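# Split a magnet block stack into two equal stacks

## Task

Divide the tall pile of magnetic blocks into two tidy piles of the same height, both resting on the bench. The neighbouring row of blocks must stay upright and more or less grouped. Everything must stay in place on its own, without a gripper supporting it. Finish by opening the grippers and pulling both arms away.

## Robot and tools

ROBOT AND FRAME. Two arms, left_arm and right_arm, each end in a two-finger gripper. Result lines report each gripper in one common scene frame. The origin sits on the table surface midway between the arm bases. +x points out over the table, +z points up, and left_arm sits toward +y. The names left and right do not describe image sides. Positions are in metres and orientations are quaternions (w, x, y, z). Printed hand positions can be slightly wrong, more so when an arm is stretched far. A gripper's fingers extend along its own +z axis and close along its own y axis. The reported point lies between the finger pads, roughly 1 cm short of the tips.

THE 14-NUMBER ROW. Every motion command uses one flat list of 14 numbers, each in [-1, 1]. The first seven belong to left_arm and the last seven to right_arm: dx, dy, dz, rx, ry, rz, opening. All 14 must be sent even when only one arm should move. dx..rz are an offset, not a pose. They are expressed in that gripper's own axes and counted from the gripper pose shown in the most recent result (or from where the robot currently is, before any result in the scene has shown it, and for a second call within the same reply). A value of 1.0 equals 0.6 m of travel or 180 degrees of turn. rx, ry, rz form a single rotation vector. Opening is absolute, not an offset: +1 is fully open (0.094 m) and -1 is fully closed.

execute_actions. Argument actions is a list holding at most one item, or empty. An empty list ({"actions": []}) just returns the current state. An item with rows runs up to 15 control steps of 1/30 s each (steps defaults to 15, at most 15). Each row is used for one step and the final row repeats if rows run out. Every row is measured from the same starting pose, not from the previous row. An item with only steps (up to 300) is a wait that ends that many steps after the previous result, with reply time included. Optional pictures (true/false) toggles the camera images. A refused call sends nothing.

move. Argument target is one 14-number row as above; speed is the top path speed in m/s, 0.002 to 0.5, default 0.25, with turning capped at twice that value in rad/s. Each gripper follows a straight line toward its target and both paths finish together, lasting 0.5 to 10 s; longer paths are cut off at 10 s. Paths ignore obstacles and the other arm. Grippers lag and may overshoot the speed, particularly with an arm almost straight. Openings are sent at the start. Faster contact hits harder, and aiming further past a contact presses harder. The result adds a move: line with the ending (done, off_target, moving, held, fault) and any limits (paced means the sent pose was clipped; held means a check blocked steps, after which the arm may jump quickly), plus each gripper's distance to its target. If only one arm is named, the other finished normally.

wait. Argument seconds, 0 to 10. Sends nothing new and lets the scene run.

zoom_image. Arguments camera (cam_head_left, cam_head_right, cam_left_wrist, cam_right_wrist, each 504x504) and region [x0, y0, x1, y1] in pixels from the top-left corner, no larger than 504 by 504. Gives a closer view of that camera's last image.

finished_scene. Argument scene: the number of the current scene.

CONTROL BEHAVIOUR. Each step, the commanded pose is limited to within 70 mm and 16 degrees of the measured pose, then reached by damped inverse kinematics, favouring position over orientation. After an action an arm only continues to its last clipped pose, so long moves need follow-up commands based on the reported pose. Arms tend to settle a centimetre or more low. Zero offsets are not a pause: they pull the arm back to the reference pose and can let it sag. To hold an arm still, send the offset back to its intended pose in the first call of a reply and zeros afterwards, raising the aim if it stays low. The simulation keeps running while a reply is being written. A result with a Hand target line shows where the controller is currently driving each gripper. pose unreachable means the clearance check altered or blocked an arm's command; HELD marks steps where a row was not fully sent. Joint ranges (rad): waist -2.618 to 3.054, shoulder 0.000 to 3.142, elbow 0.000 to 3.142, wrist pitch -1.571 to 1.571, wrist yaw -1.571 to 1.571, wrist roll -2.094 to 2.094.

GRIPPING. grip_measured is the measured finger opening on the command scale; the last Joint positions value is the opening in metres. Readings may be off by about 1 mm per gripper, consistently. To hold a block, command about 0.03 below grip_measured for a firm grip, less for a lighter one. Pad force is limited to roughly 50 to 62 N, lower for parts under about 2 mm thick, with a brief spike at first contact. Loads may get a sudden tug, and loose items may be nudged.

HEAT. Carrying a load warms motors even while idle. MOTOR HOT appears from 75 °C; at 90 °C that arm halts for 10 seconds; at 100 °C it goes limp and drops what it holds. These appear as OVER-TEMPERATURE FAULT lines. Release loads promptly.

AVOID. Knocking or placing anything off the table fails the task. Do not let the arms collide or push on each other. Avoid drops, slips, slams, and hard pushes into the stacks or the neighbouring row. Smooth, efficient motion is preferred.

Each tool is called after "Emit:" in YAML: its name, and indented under it one key for each argument.

## Session

Emit:
execute_actions:
  actions: []

Scene clock: 0.00 s of 4600.00 s.
left_arm: end_effector_position=(+0.4330, +0.0306, +0.1291) grip_measured=+1.000 end_effector_quat_wxyz=(+0.573, -0.265, +0.771, -0.080) | right_arm: end_effector_position=(+0.5879, -0.2457, +0.1324) grip_measured=+1.000 end_effector_quat_wxyz=(+0.370, +0.268, +0.590, +0.666)
Joint positions: left_arm=[-0.748  1.879  1.024  0.305 -0.887 -0.914  0.094] | right_arm=[-0.311  2.389  1.159  1.454 -0.761  1.645  0.094]
Joint velocities: left_arm=[-0.007 -0.022  0.007  0.051 -0.066 -0.022  0.   ] | right_arm=[ 0.002 -0.002 -0.022  0.007  0.051  0.051  0.   ]
Hand target (left_arm): +0.433, +0.032, +0.132; +0.575, -0.265, +0.771, -0.075
Hand target (right_arm): +0.589, -0.246, +0.140; +0.378, +0.261, +0.588, +0.666

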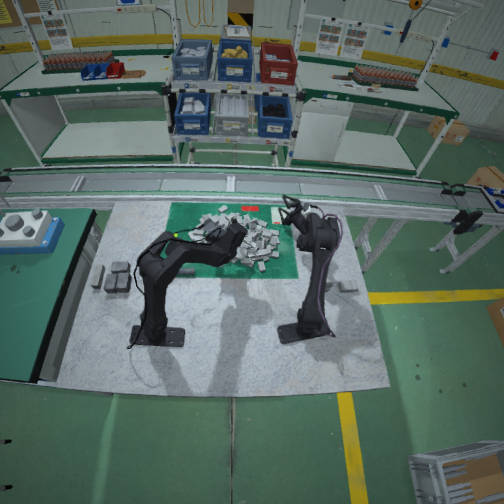

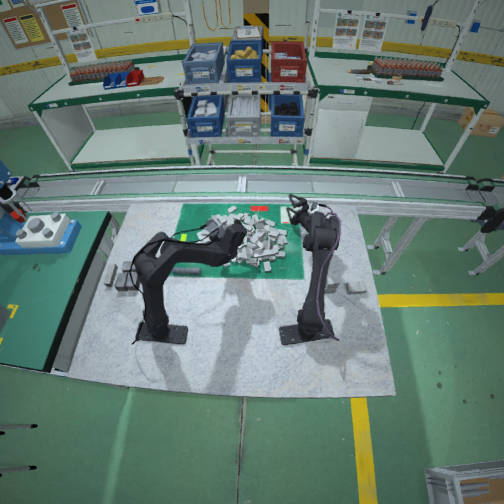

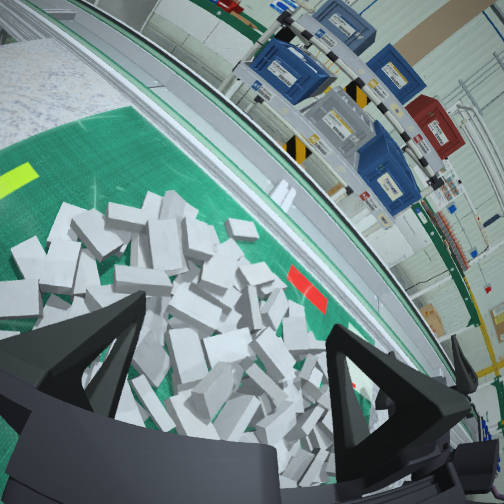

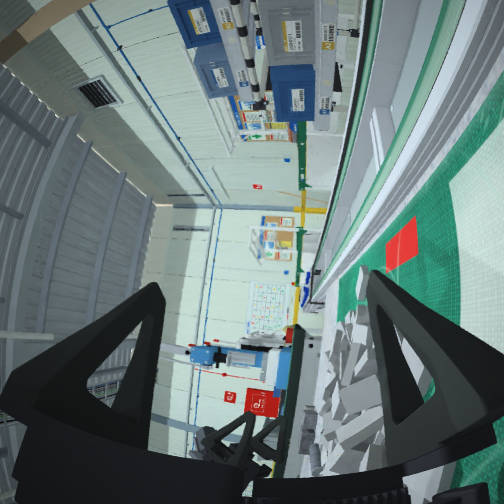

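Emit:
move:
  target: [0.158,-0.075,-0.41,0.551,0.092,0.251,0.3,0.108,0.187,-0.378,0.539,-0.154,0.168,0.5]
  speed: 0.3

Scene clock: 13.87 s of 4600.00 s.
left_arm: end_effector_position=(+0.2004, -0.0945, +0.1350) grip_measured=+0.302 end_effector_quat_wxyz=(+0.447, +0.531, +0.558, -0.454) | right_arm: end_effector_position=(+0.3551, -0.3309, +0.1943) grip_measured=+0.502 end_effector_quat_wxyz=(+0.019, +0.713, +0.701, +0.016)
Joint positions: left_arm=[-0.711  1.611  0.488  0.85   0.8    0.167  0.061] | right_arm=[-0.292  1.764  1.784 -1.54  -0.002  1.469  0.071]
Joint velocities: left_arm=[ 0.002  0.002  0.007  0.007 -0.051 -0.022 -0.   ] | right_arm=[ 0.012 -0.017 -0.027  0.007 -0.066  0.007  0.001]
Hand target (left_arm): +0.201, -0.099, +0.151; +0.461, +0.539, +0.539, -0.455
Hand target (right_arm): +0.354, -0.329, +0.200; +0.025, +0.713, +0.701, +0.014
Off the commanded pose (left_arm): 0.016 m, 2 deg.
Off the commanded pose (right_arm): 0.009 m, 3 deg.
joint sent to its limit (right arm) — the command would take joint 4 (wrist pitch) past its lower limit, so that joint was sent only as far as its limit.
After step 90, 6.97 s passed at rest.
move: off_target (left_arm, right_arm)

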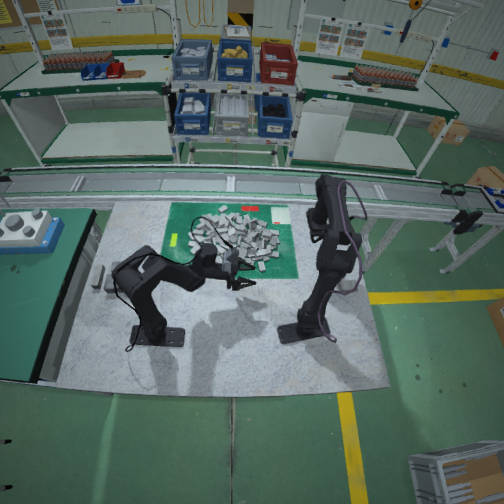

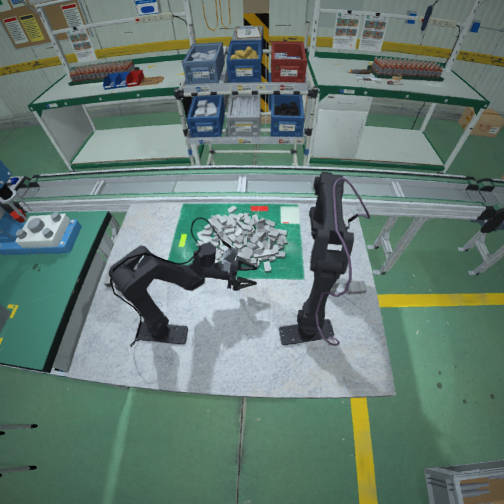

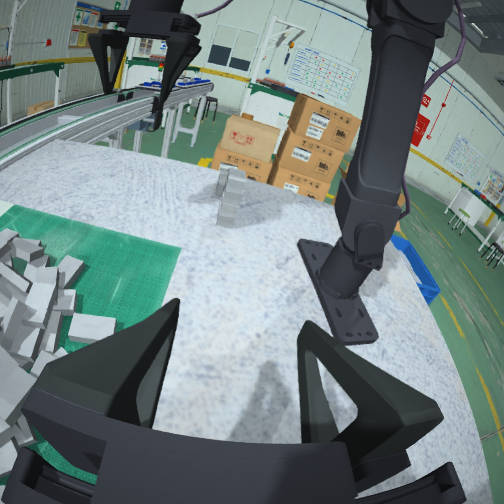

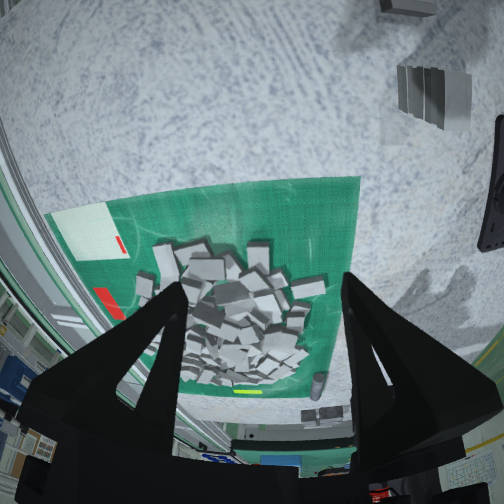

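Emit:
move:
  target: [0.07,0,0.15,0,0,0,0.3,-0.085,-0.245,0.07,0.016,0,0,0.5]

Emit:
zoom_image:
  camera: "cam_left_wrist"
  region: [140,50,320,230]

Scene clock: 18.70 s of 4600.00 s.
left_arm: end_effector_position=(+0.1952, -0.1675, +0.0738) grip_measured=+0.302 end_effector_quat_wxyz=(+0.441, +0.534, +0.562, -0.453) | right_arm: end_effector_position=(+0.2118, -0.3800, +0.1471) grip_measured=+0.502 end_effector_quat_wxyz=(-0.005, +0.714, +0.700, -0.006)
Joint positions: left_arm=[-0.897  2.023  0.647  1.126  0.623  0.109  0.061] | right_arm=[-0.615  1.314  1.16  -1.429  0.009  1.148  0.071]
Joint velocities: left_arm=[ 0.002 -0.007  0.002 -0.007 -0.051 -0.051 -0.001] | right_arm=[ 0.002  0.002  0.002  0.066  0.022 -0.007  0.001]
Hand target (left_arm): +0.199, -0.174, +0.078; +0.447, +0.531, +0.558, -0.454
Hand target (right_arm): +0.209, -0.382, +0.147; +0.003, +0.713, +0.701, -0.006
Off the commanded pose (left_arm): 0.010 m, 1 deg.
Off the commanded pose (right_arm): 0.003 m, 1 deg.
After step 90, 0.53 s passed at rest.
move: done

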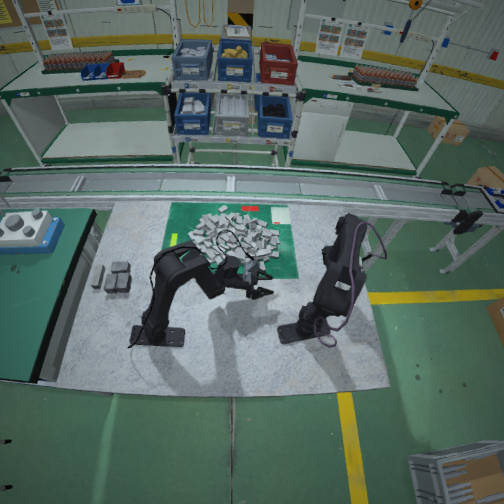

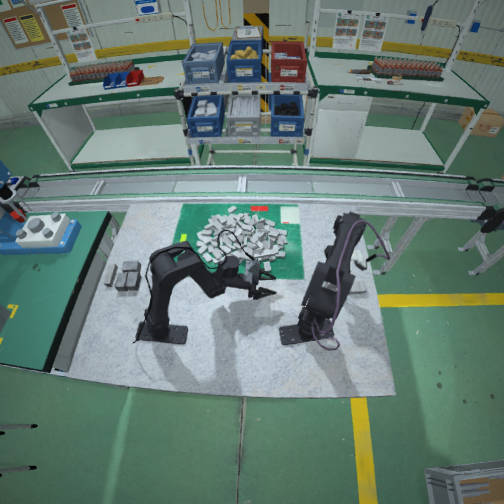

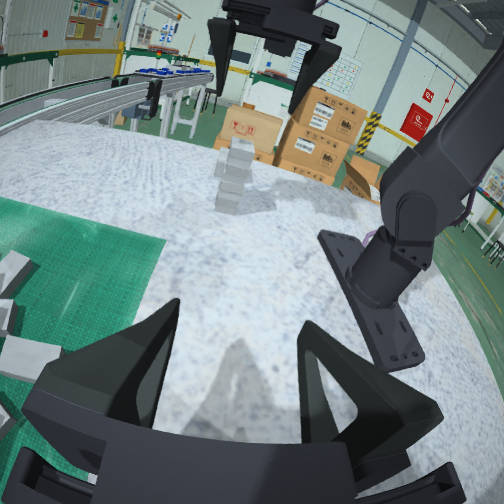

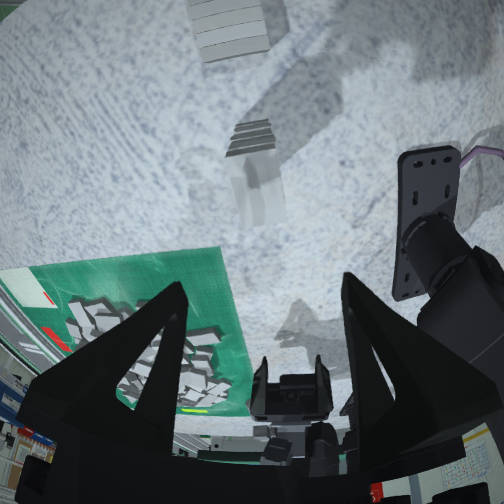

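Region (140, 50, 320, 230) of cam_left_wrist's 504x504 image, scaled by 2.800, with more detail than that image has.

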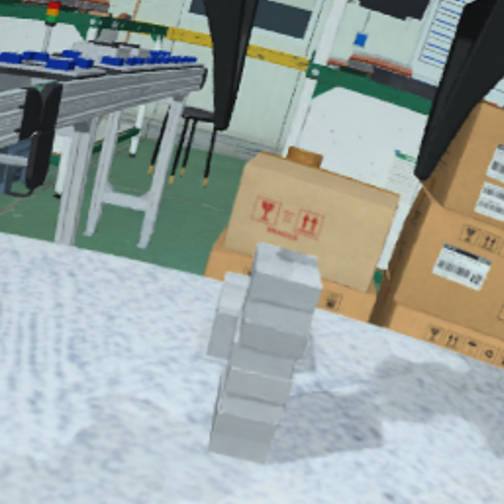

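Emit:
move:
  target: [-0.02,0.02,0.07,0,0,0,0.3,-0.038,0.004,0.065,-0.005,0,-0.033,0.3]
  speed: 0.1

Emit:
zoom_image:
  camera: "cam_left_wrist"
  region: [170,100,310,240]

Scene clock: 24.53 s of 4600.00 s.
left_arm: end_effector_position=(+0.2066, -0.2044, +0.0781) grip_measured=+0.302 end_effector_quat_wxyz=(+0.443, +0.535, +0.559, -0.453) | right_arm: end_effector_position=(+0.2141, -0.4012, +0.1122) grip_measured=+0.302 end_effector_quat_wxyz=(+0.004, +0.677, +0.736, -0.002)
Joint positions: left_arm=[-0.935  2.09   0.806  1.045  0.587  0.101  0.061] | right_arm=[-0.704  1.34   1.041 -1.265  0.006  0.958  0.061]
Joint velocities: left_arm=[-0.002  0.022 -0.002  0.007 -0.051 -0.022  0.   ] | right_arm=[ 0.002  0.007  0.007  0.022  0.007  0.007 -0.002]
Hand target (left_arm): +0.208, -0.211, +0.076; +0.441, +0.533, +0.562, -0.453
Hand target (right_arm): +0.213, -0.403, +0.108; +0.001, +0.677, +0.736, -0.002
Off the commanded pose (left_arm): 0.007 m, 0 deg.
Off the commanded pose (right_arm): 0.004 m, 0 deg.
After step 90, 1.80 s passed at rest.
move: done

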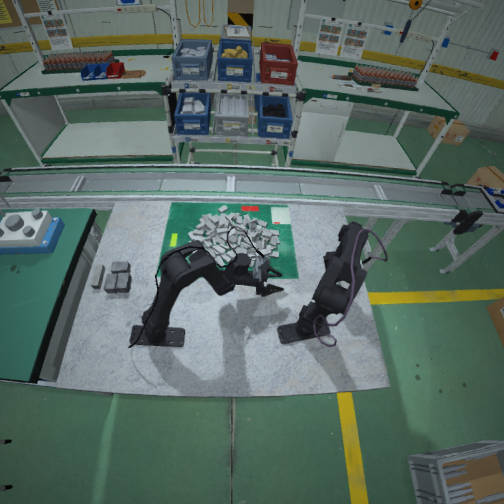

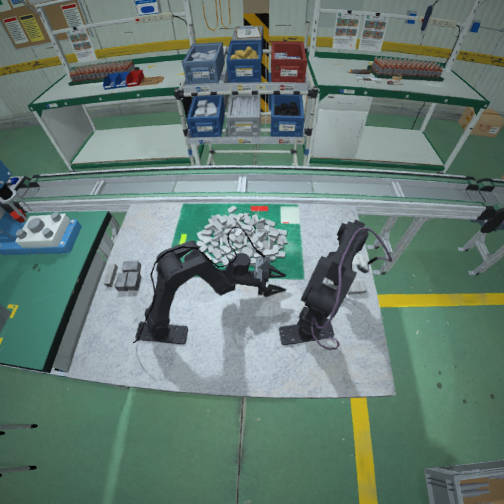

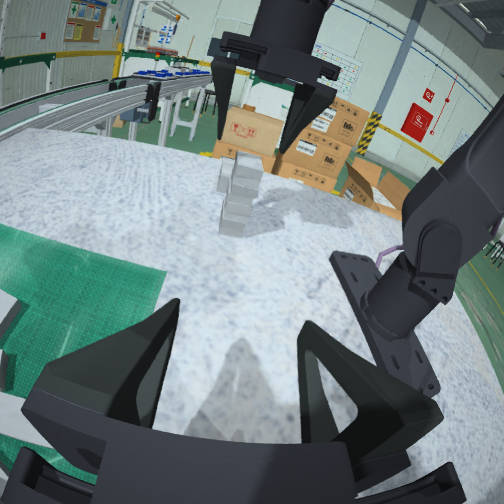

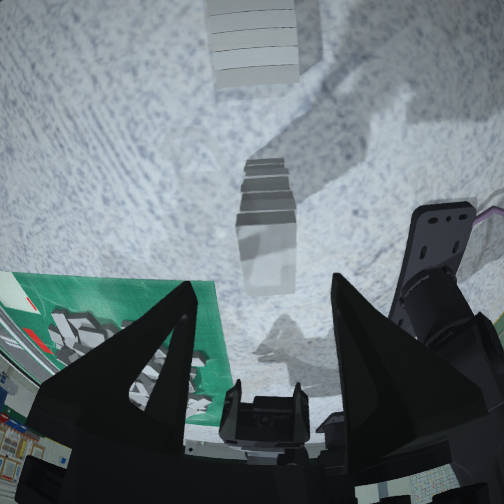

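Region (170, 100, 310, 240) of cam_left_wrist's 504x504 image, scaled by 3.600, with more detail than that image has.

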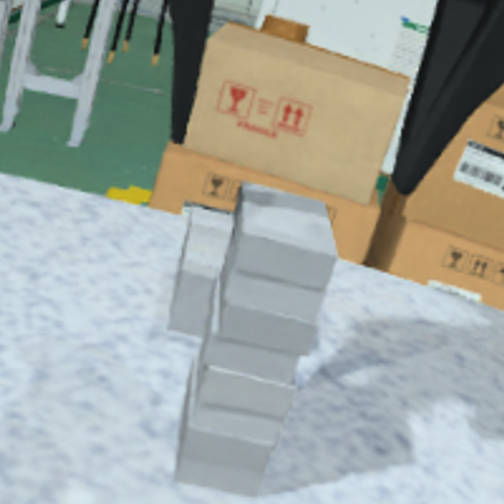

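Emit:
move:
  target: [0,0,0,0,0,0,0.3,0,-0.007,0.094,0.004,0.004,0,0.05]
  speed: 0.07

Emit:
zoom_image:
  camera: "cam_left_wrist"
  region: [170,100,310,240]

Scene clock: 29.27 s of 4600.00 s.
left_arm: end_effector_position=(+0.2066, -0.2044, +0.0778) grip_measured=+0.302 end_effector_quat_wxyz=(+0.443, +0.535, +0.560, -0.453) | right_arm: end_effector_position=(+0.2120, -0.3999, +0.0603) grip_measured=+0.052 end_effector_quat_wxyz=(-0.001, +0.675, +0.737, -0.003)
Joint positions: left_arm=[-0.935  2.09   0.806  1.044  0.587  0.101  0.061] | right_arm=[-0.704  1.376  0.859 -1.057  0.005  0.953  0.049]
Joint velocities: left_arm=[ 0.007  0.002  0.012 -0.037 -0.007  0.051 -0.001] | right_arm=[-0.007  0.022 -0.007  0.037  0.007  0.022  0.001]
Hand target (left_arm): +0.207, -0.204, +0.078; +0.443, +0.535, +0.559, -0.453
Hand target (right_arm): +0.209, -0.402, +0.056; -0.005, +0.677, +0.736, -0.003
Off the commanded pose (left_arm): 0.000 m, 0 deg.
Off the commanded pose (right_arm): 0.005 m, 1 deg.
After step 90, 0.40 s passed at rest.
move: done

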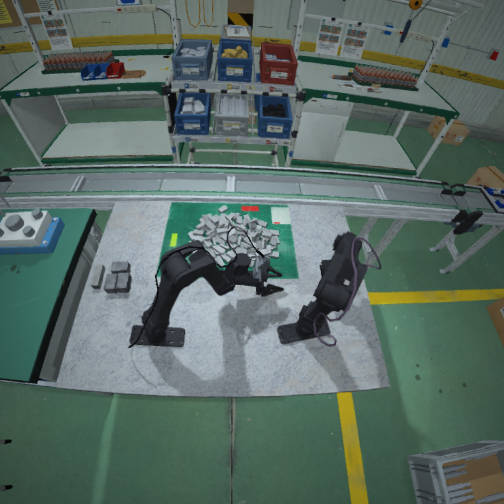

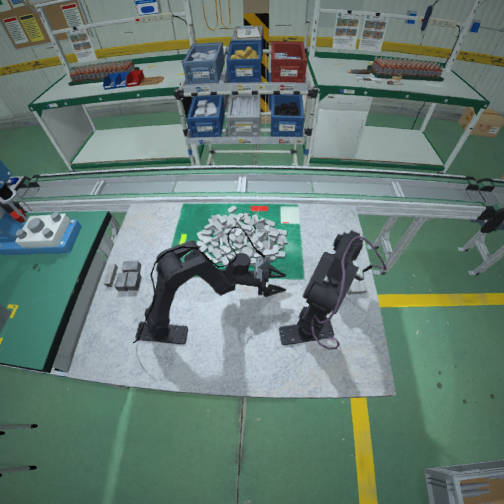

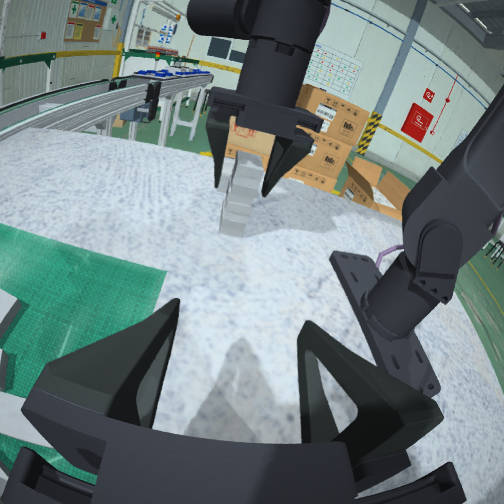

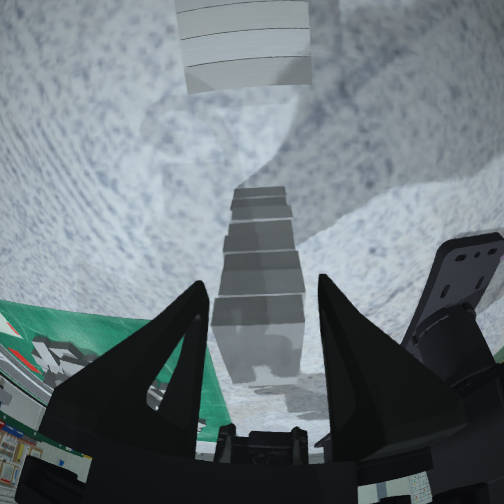

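Region (170, 100, 310, 240) of cam_left_wrist's 504x504 image, scaled by 3.600, with more detail than that image has.

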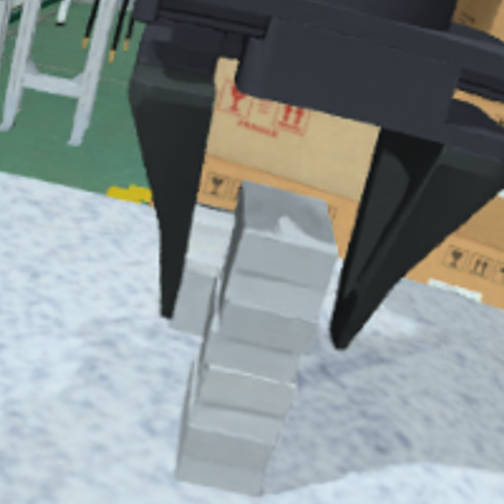

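Emit:
execute_actions:
  actions:
    - {"rows":[[0,0,0,0,0,0,0.3,0,0,0,0,0,0,-0.1],[0,0,0,0,0,0,0.3,0,0,0,0,0,0,-0.2],[0,0,0,0,0,0,0.3,0,0,0,0,0,0,-0.27],[0,0,0,0,0,0,0.3,0,0,0,0,0,0,-0.31],[0,0,0,0,0,0,0.3,0,0,0,0,0,0,-0.34],[0,0,0,0,0,0,0.3,0,0,0,0,0,0,-0.37],[0,0,0,0,0,0,0.3,0,0,0,0,0,0,-0.39],[0,0,0,0,0,0,0.3,0,0,0,0,0,0,-0.41],[0,0,0,0,0,0,0.3,0,0,0,0,0,0,-0.43],[0,0,0,0,0,0,0.3,0,0,0,0,0,0,-0.45],[0,0,0,0,0,0,0.3,0,0,0,0,0,0,-0.47],[0,0,0,0,0,0,0.3,0,0,0,0,0,0,-0.5],[0,0,0,0,0,0,0.3,0,0,0,0,0,0,-0.55]]}
  pictures: false

Emit:
move:
  target: [0,0,0,0,0,0,0.3,-0.008,0.008,-0.032,-0.01,-0.01,0,-0.55]
  speed: 0.02

Emit:
zoom_image:
  camera: "cam_left_wrist"
  region: [170,100,310,240]

Scene clock: 38.00 s of 4600.00 s.
left_arm: end_effector_position=(+0.2066, -0.2044, +0.0778) grip_measured=+0.302 end_effector_quat_wxyz=(+0.443, +0.535, +0.560, -0.453) | right_arm: end_effector_position=(+0.2118, -0.4002, +0.0603) grip_measured=-0.452 end_effector_quat_wxyz=(-0.001, +0.675, +0.737, -0.004)
Joint positions: left_arm=[-0.935  2.09   0.806  1.044  0.587  0.101  0.061] | right_arm=[-0.704  1.376  0.859 -1.057  0.007  0.953  0.026]
Joint velocities: left_arm=[-0.007 -0.002  0.002 -0.007 -0.007  0.051 -0.   ] | right_arm=[ 0.007 -0.002 -0.012 -0.037 -0.007 -0.007  0.001]
Hand target (left_arm): +0.207, -0.204, +0.078; +0.443, +0.535, +0.560, -0.453
Hand target (right_arm): +0.212, -0.400, +0.060; -0.001, +0.675, +0.737, -0.003
Off the commanded pose (left_arm): 0.000 m, 0 deg.
Off the commanded pose (right_arm): 0.000 m, 0 deg.
Steps of this call (steps 1 to 90: nothing new was sent; then 5.23 s passed at rest; steps 91 to 105: all 15 steps of this action). Readings (end_effector_position):
91: left_arm (+0.2066, -0.2044, +0.0778) | right_arm (+0.2123, -0.4001, +0.0603)
92: left_arm (+0.2066, -0.2044, +0.0778) | right_arm (+0.2123, -0.4001, +0.0603)
94: left_arm (+0.2066, -0.2044, +0.0778) | right_arm (+0.2123, -0.4001, +0.0603)
98: left_arm (+0.2066, -0.2044, +0.0778) | right_arm (+0.2119, -0.4001, +0.0603)
105: the state above

Scene clock: 39.63 s of 4600.00 s.
left_arm: end_effector_position=(+0.2066, -0.2044, +0.0778) grip_measured=+0.302 end_effector_quat_wxyz=(+0.443, +0.535, +0.560, -0.453) | right_arm: end_effector_position=(+0.2080, -0.3979, +0.0617) grip_measured=-0.452 end_effector_quat_wxyz=(-0.007, +0.675, +0.737, -0.005)
Joint positions: left_arm=[-0.935  2.09   0.806  1.044  0.587  0.101  0.061] | right_arm=[-0.704  1.368  0.859 -1.077  0.007  0.953  0.026]
Joint velocities: left_arm=[ 0.002 -0.027  0.002 -0.022 -0.051 -0.007 -0.   ] | right_arm=[ 0.007  0.002  0.007 -0.022 -0.007 -0.022 -0.001]
Hand target (left_arm): +0.207, -0.204, +0.078; +0.443, +0.535, +0.560, -0.453
Hand target (right_arm): +0.217, -0.404, +0.079; +0.022, +0.675, +0.737, -0.003
Off the commanded pose (left_arm): 0.000 m, 0 deg.
Off the commanded pose (right_arm): 0.021 m, 3 deg.
move: off_target (right_arm)

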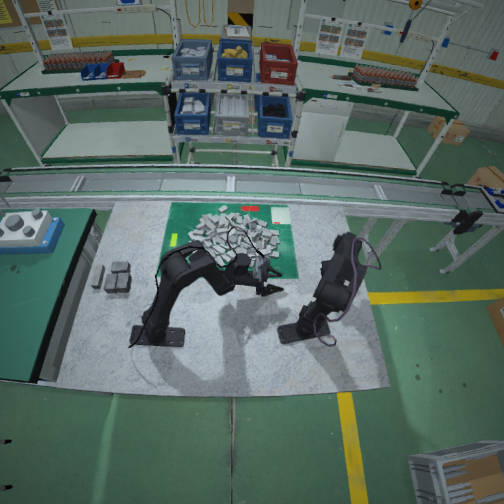

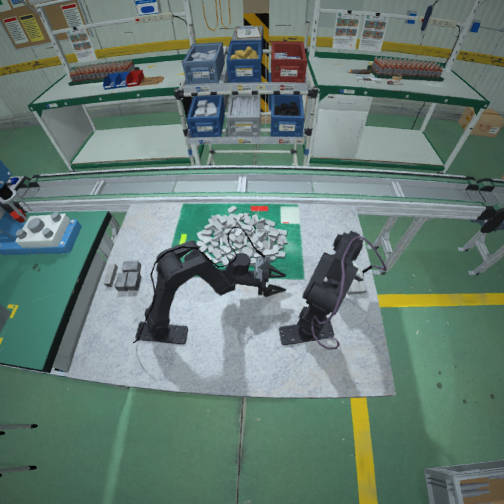

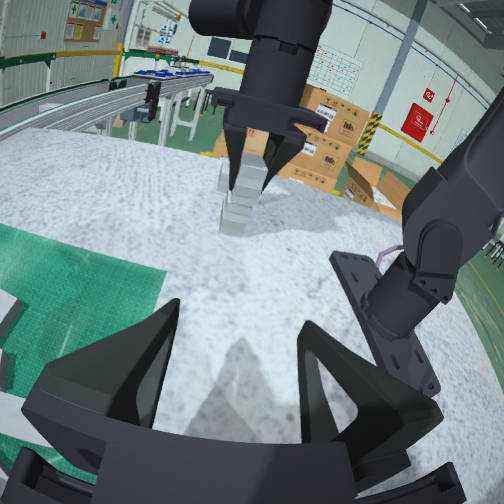

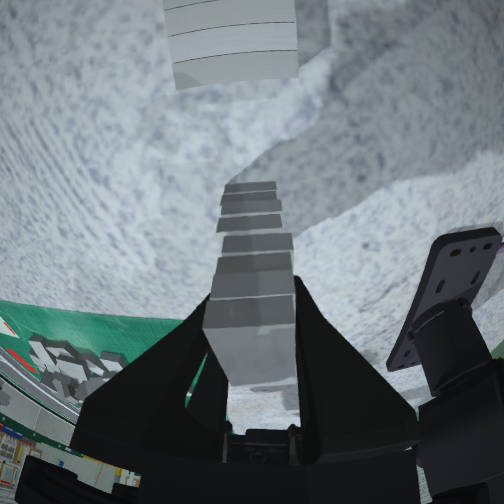

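Region (170, 100, 310, 240) of cam_left_wrist's 504x504 image, scaled by 3.600, with more detail than that image has.

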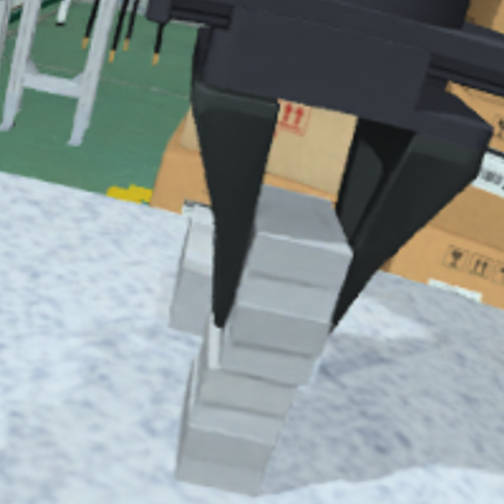

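Emit:
execute_actions:
  actions:
    - {"rows":[[0,0,0,0,0,0,0.3,-0.013,0.016,-0.033,-0.014,-0.012,0,-0.55],[0,0,0,0,0,0,0.3,-0.014,0.019,-0.038,-0.015,-0.012,0,-0.55],[0,0,0,0,0,0,0.3,-0.016,0.022,-0.043,-0.016,-0.013,0,-0.55],[0,0,0,0,0,0,0.3,-0.017,0.024,-0.049,-0.017,-0.013,0,-0.55],[0,0,0,0,0,0,0.3,-0.018,0.025,-0.055,-0.017,-0.013,0,-0.55],[0,0,0,0,0,0,0.3,-0.018,0.025,-0.061,-0.017,-0.013,0,-0.55],[0,0,0,0,0,0,0.3,-0.018,0.025,-0.067,-0.017,-0.013,0,-0.55],[0,0,0,0,0,0,0.3,-0.018,0.025,-0.073,-0.017,-0.013,0,-0.55],[0,0,0,0,0,0,0.3,-0.018,0.025,-0.079,-0.017,-0.013,0,-0.55],[0,0,0,0,0,0,0.3,-0.018,0.025,-0.085,-0.017,-0.013,0,-0.55]]}

Emit:
zoom_image:
  camera: "cam_left_wrist"
  region: [170,100,310,240]

Scene clock: 48.27 s of 4600.00 s.
left_arm: end_effector_position=(+0.2066, -0.2044, +0.0778) grip_measured=+0.302 end_effector_quat_wxyz=(+0.443, +0.535, +0.560, -0.453) | right_arm: end_effector_position=(+0.2253, -0.4080, +0.0980) grip_measured=-0.452 end_effector_quat_wxyz=(+0.018, +0.675, +0.737, +0.000)
Joint positions: left_arm=[-0.935  2.09   0.806  1.044  0.587  0.101  0.061] | right_arm=[-0.704  1.368  1.005 -1.171  0.007  0.953  0.026]
Joint velocities: left_arm=[ 0.007  0.002  0.007 -0.022  0.007 -0.037 -0.   ] | right_arm=[-0.007 -0.007 -0.002 -0.154  0.022 -0.007  0.   ]
Hand target (left_arm): +0.207, -0.204, +0.078; +0.443, +0.535, +0.560, -0.453
Hand target (right_arm): +0.225, -0.408, +0.112; +0.026, +0.675, +0.737, +0.001
Off the commanded pose (left_arm): 0.000 m, 0 deg.
Off the commanded pose (right_arm): 0.014 m, 1 deg.
Steps of this call (steps 1 to 90: nothing new was sent; then 5.13 s passed at rest; steps 91 to 105: all 15 steps of this action). Readings (end_effector_position):
91: left_arm (+0.2066, -0.2044, +0.0778) | right_arm (+0.2080, -0.3979, +0.0622)
92: left_arm (+0.2066, -0.2044, +0.0778) | right_arm (+0.2082, -0.3981, +0.0632)
94: left_arm (+0.2066, -0.2044, +0.0778) | right_arm (+0.2107, -0.3995, +0.0679)
98: left_arm (+0.2066, -0.2044, +0.0778) | right_arm (+0.2202, -0.4051, +0.0826)
105: the state above

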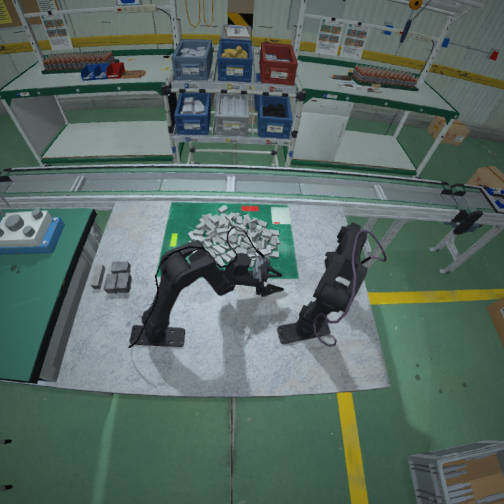

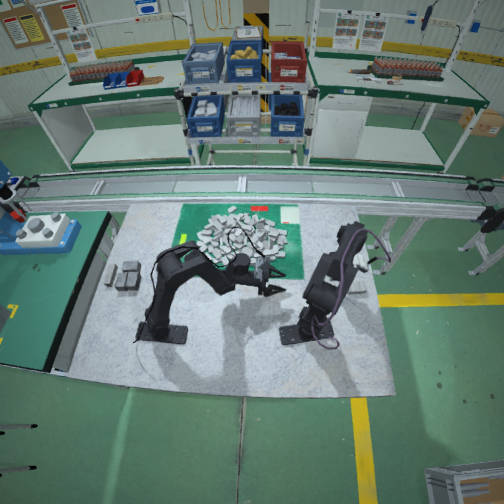

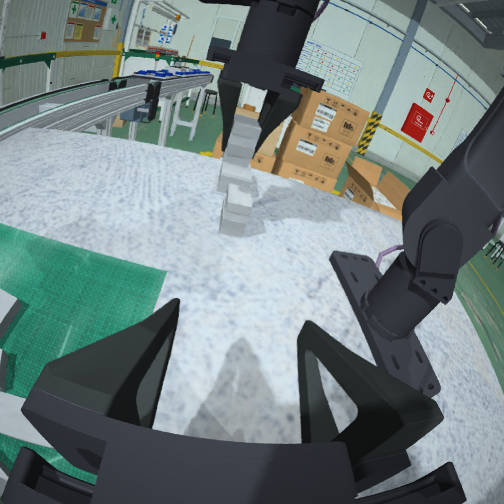

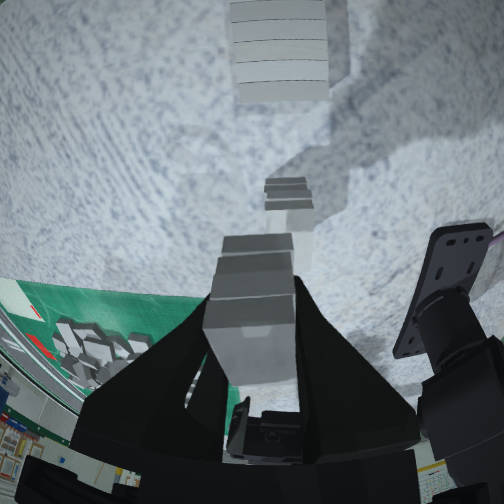

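Region (170, 100, 310, 240) of cam_left_wrist's 504x504 image, scaled by 3.600, with more detail than that image has.

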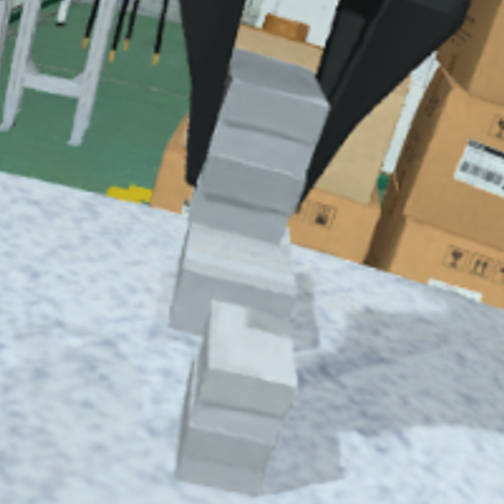

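Emit:
move:
  target: [0,0,0,0,0,0,0.3,-0.01,0.16,0,0,0.004,0,-0.55]
  speed: 0.1

Emit:
move:
  target: [0,0,0,0,0,0,0.3,0,0,0.09,0,0,0,-0.55]
  speed: 0.06

Scene clock: 54.57 s of 4600.00 s.
left_arm: end_effector_position=(+0.2066, -0.2044, +0.0778) grip_measured=+0.302 end_effector_quat_wxyz=(+0.443, +0.535, +0.560, -0.453) | right_arm: end_effector_position=(+0.3113, -0.4022, +0.0876) grip_measured=-0.452 end_effector_quat_wxyz=(-0.005, +0.674, +0.739, +0.001)
Joint positions: left_arm=[-0.935  2.09   0.806  1.044  0.587  0.101  0.061] | right_arm=[-0.549  1.705  1.288 -1.163 -0.005  1.103  0.026]
Joint velocities: left_arm=[-0.012 -0.012  0.002  0.022 -0.051 -0.037 -0.003] | right_arm=[-0.007  0.017 -0.012  0.022 -0.007 -0.037  0.   ]
Hand target (left_arm): +0.207, -0.204, +0.078; +0.443, +0.535, +0.560, -0.453
Hand target (right_arm): +0.321, -0.403, +0.099; +0.013, +0.675, +0.737, +0.007
Off the commanded pose (left_arm): 0.000 m, 0 deg.
Off the commanded pose (right_arm): 0.017 m, 2 deg.
After step 90, 1.93 s passed at rest.
move: off_target (right_arm)

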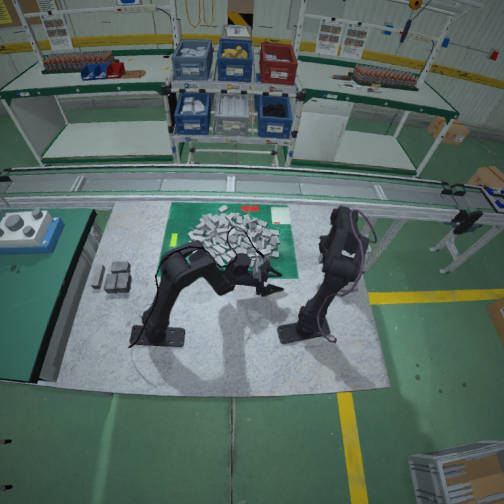

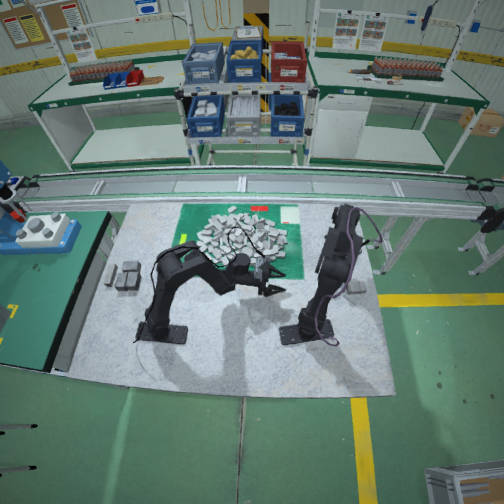

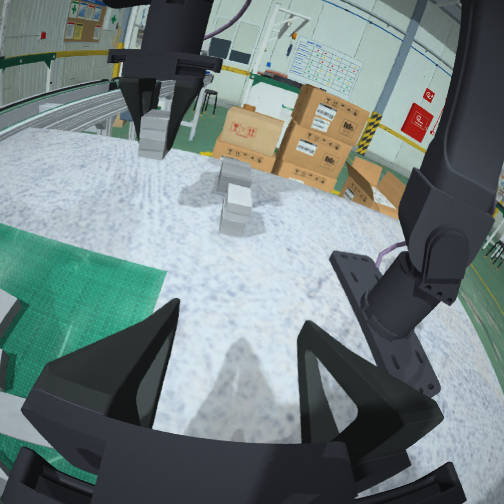

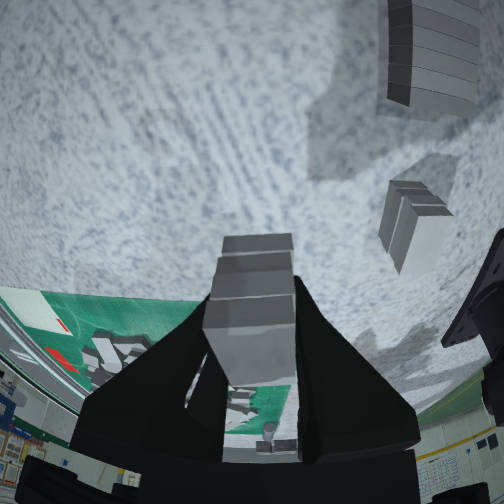

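Scene clock: 55.97 s of 4600.00 s.
left_arm: end_effector_position=(+0.2066, -0.2044, +0.0778) grip_measured=+0.302 end_effector_quat_wxyz=(+0.443, +0.535, +0.560, -0.453) | right_arm: end_effector_position=(+0.3091, -0.4014, +0.0322) grip_measured=-0.452 end_effector_quat_wxyz=(-0.010, +0.674, +0.739, -0.001)
Joint positions: left_arm=[-0.935  2.09   0.806  1.044  0.587  0.101  0.061] | right_arm=[-0.549  1.765  1.13  -0.955 -0.005  1.103  0.026]
Joint velocities: left_arm=[ 0.022 -0.012 -0.012  0.022 -0.081 -0.125  0.001] | right_arm=[-0.007  0.012 -0.022 -0.051  0.037  0.066 -0.   ]
Hand target (left_arm): +0.207, -0.204, +0.078; +0.443, +0.535, +0.560, -0.453
Hand target (right_arm): +0.310, -0.401, +0.034; -0.005, +0.674, +0.739, +0.001
Off the commanded pose (left_arm): 0.000 m, 0 deg.
Off the commanded pose (right_arm): 0.002 m, 1 deg.
move: done

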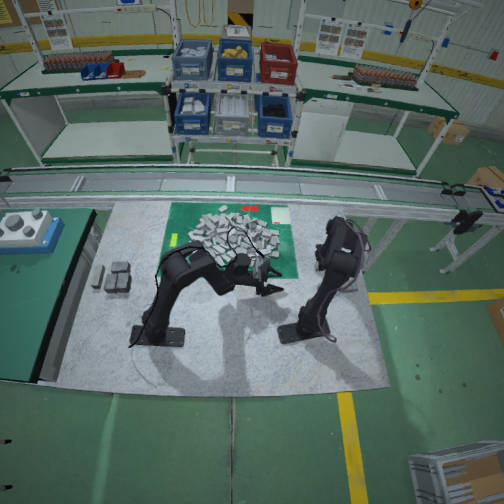

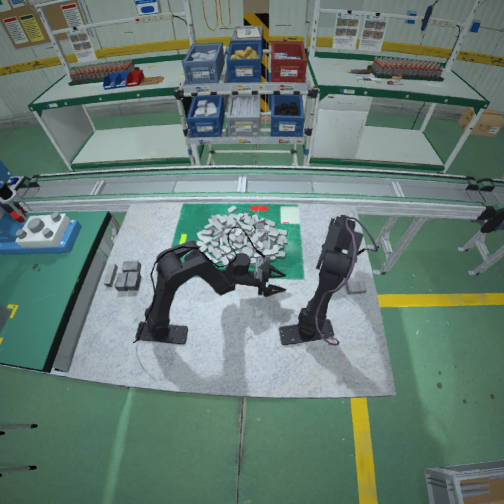

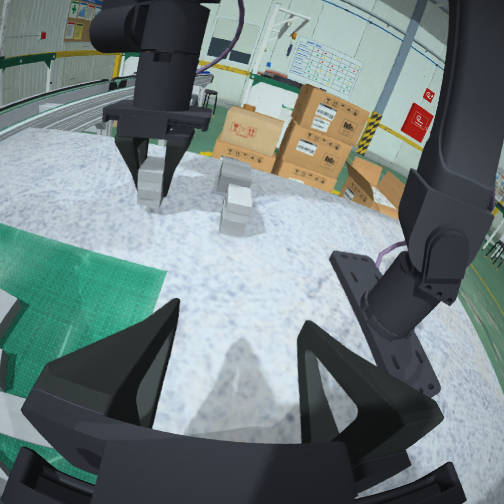

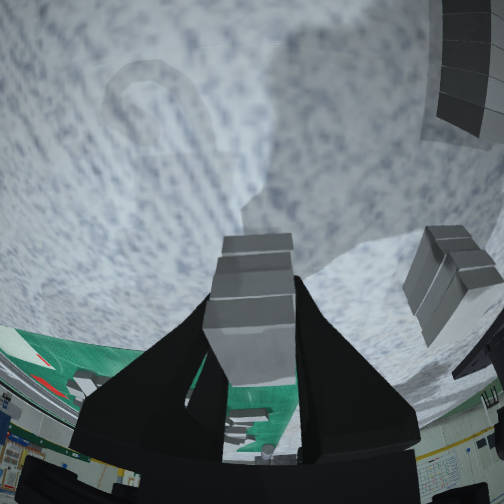

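Emit:
move:
  target: [0,0,0,0,0,0,0.3,0,0,0.033,-0.003,-0.005,0,-0.55]
  speed: 0.015

Emit:
zoom_image:
  camera: "cam_left_wrist"
  region: [100,130,280,250]

Scene clock: 60.53 s of 4600.00 s.
left_arm: end_effector_position=(+0.2066, -0.2044, +0.0778) grip_measured=+0.302 end_effector_quat_wxyz=(+0.443, +0.535, +0.560, -0.453) | right_arm: end_effector_position=(+0.3076, -0.4008, +0.0204) grip_measured=-0.452 end_effector_quat_wxyz=(-0.009, +0.674, +0.739, -0.001)
Joint positions: left_arm=[-0.935  2.09   0.806  1.044  0.587  0.101  0.061] | right_arm=[-0.549  1.777  1.093 -0.906 -0.005  1.103  0.026]
Joint velocities: left_arm=[-0.007  0.007 -0.017 -0.007 -0.007  0.037 -0.002] | right_arm=[-0.007 -0.012  0.007  0.022 -0.007  0.022  0.   ]
Hand target (left_arm): +0.207, -0.204, +0.078; +0.443, +0.535, +0.560, -0.453
Hand target (right_arm): +0.308, -0.401, +0.013; -0.001, +0.674, +0.739, -0.003
Off the commanded pose (left_arm): 0.000 m, 0 deg.
Off the commanded pose (right_arm): 0.008 m, 1 deg.
After step 90, 0.03 s passed at rest.
move: done

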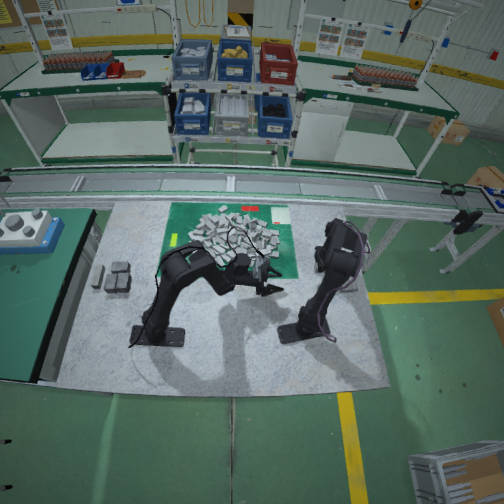

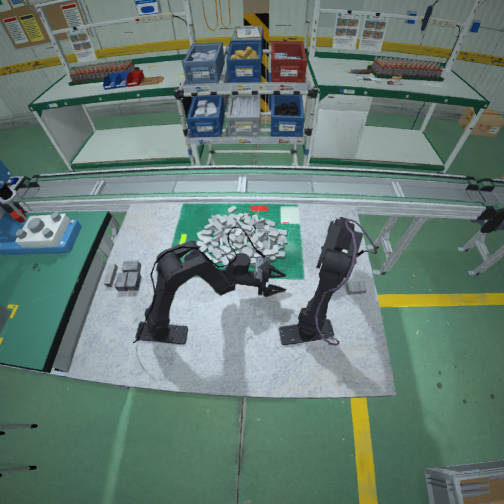

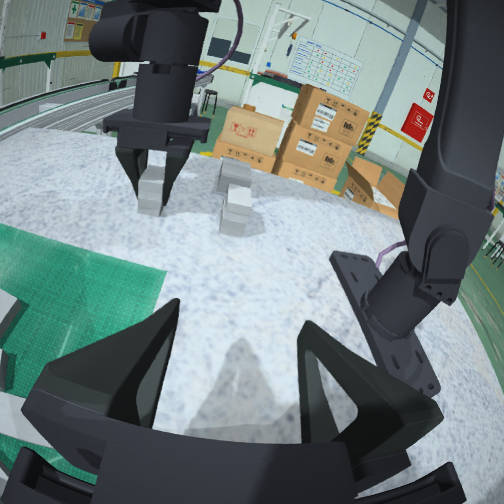

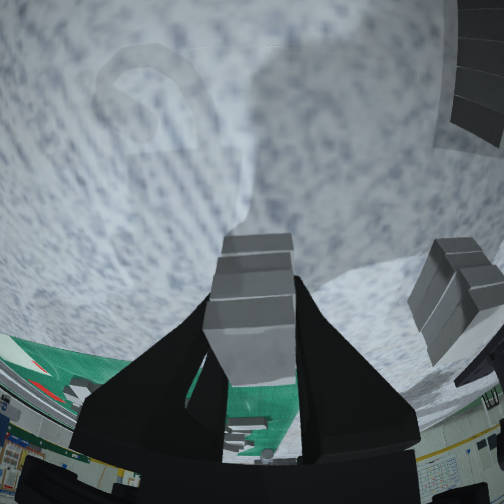

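Region (100, 130, 280, 250) of cam_left_wrist's 504x504 image, scaled by 2.800, with more detail than that image has.

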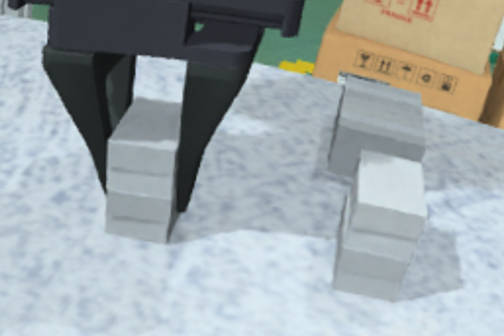

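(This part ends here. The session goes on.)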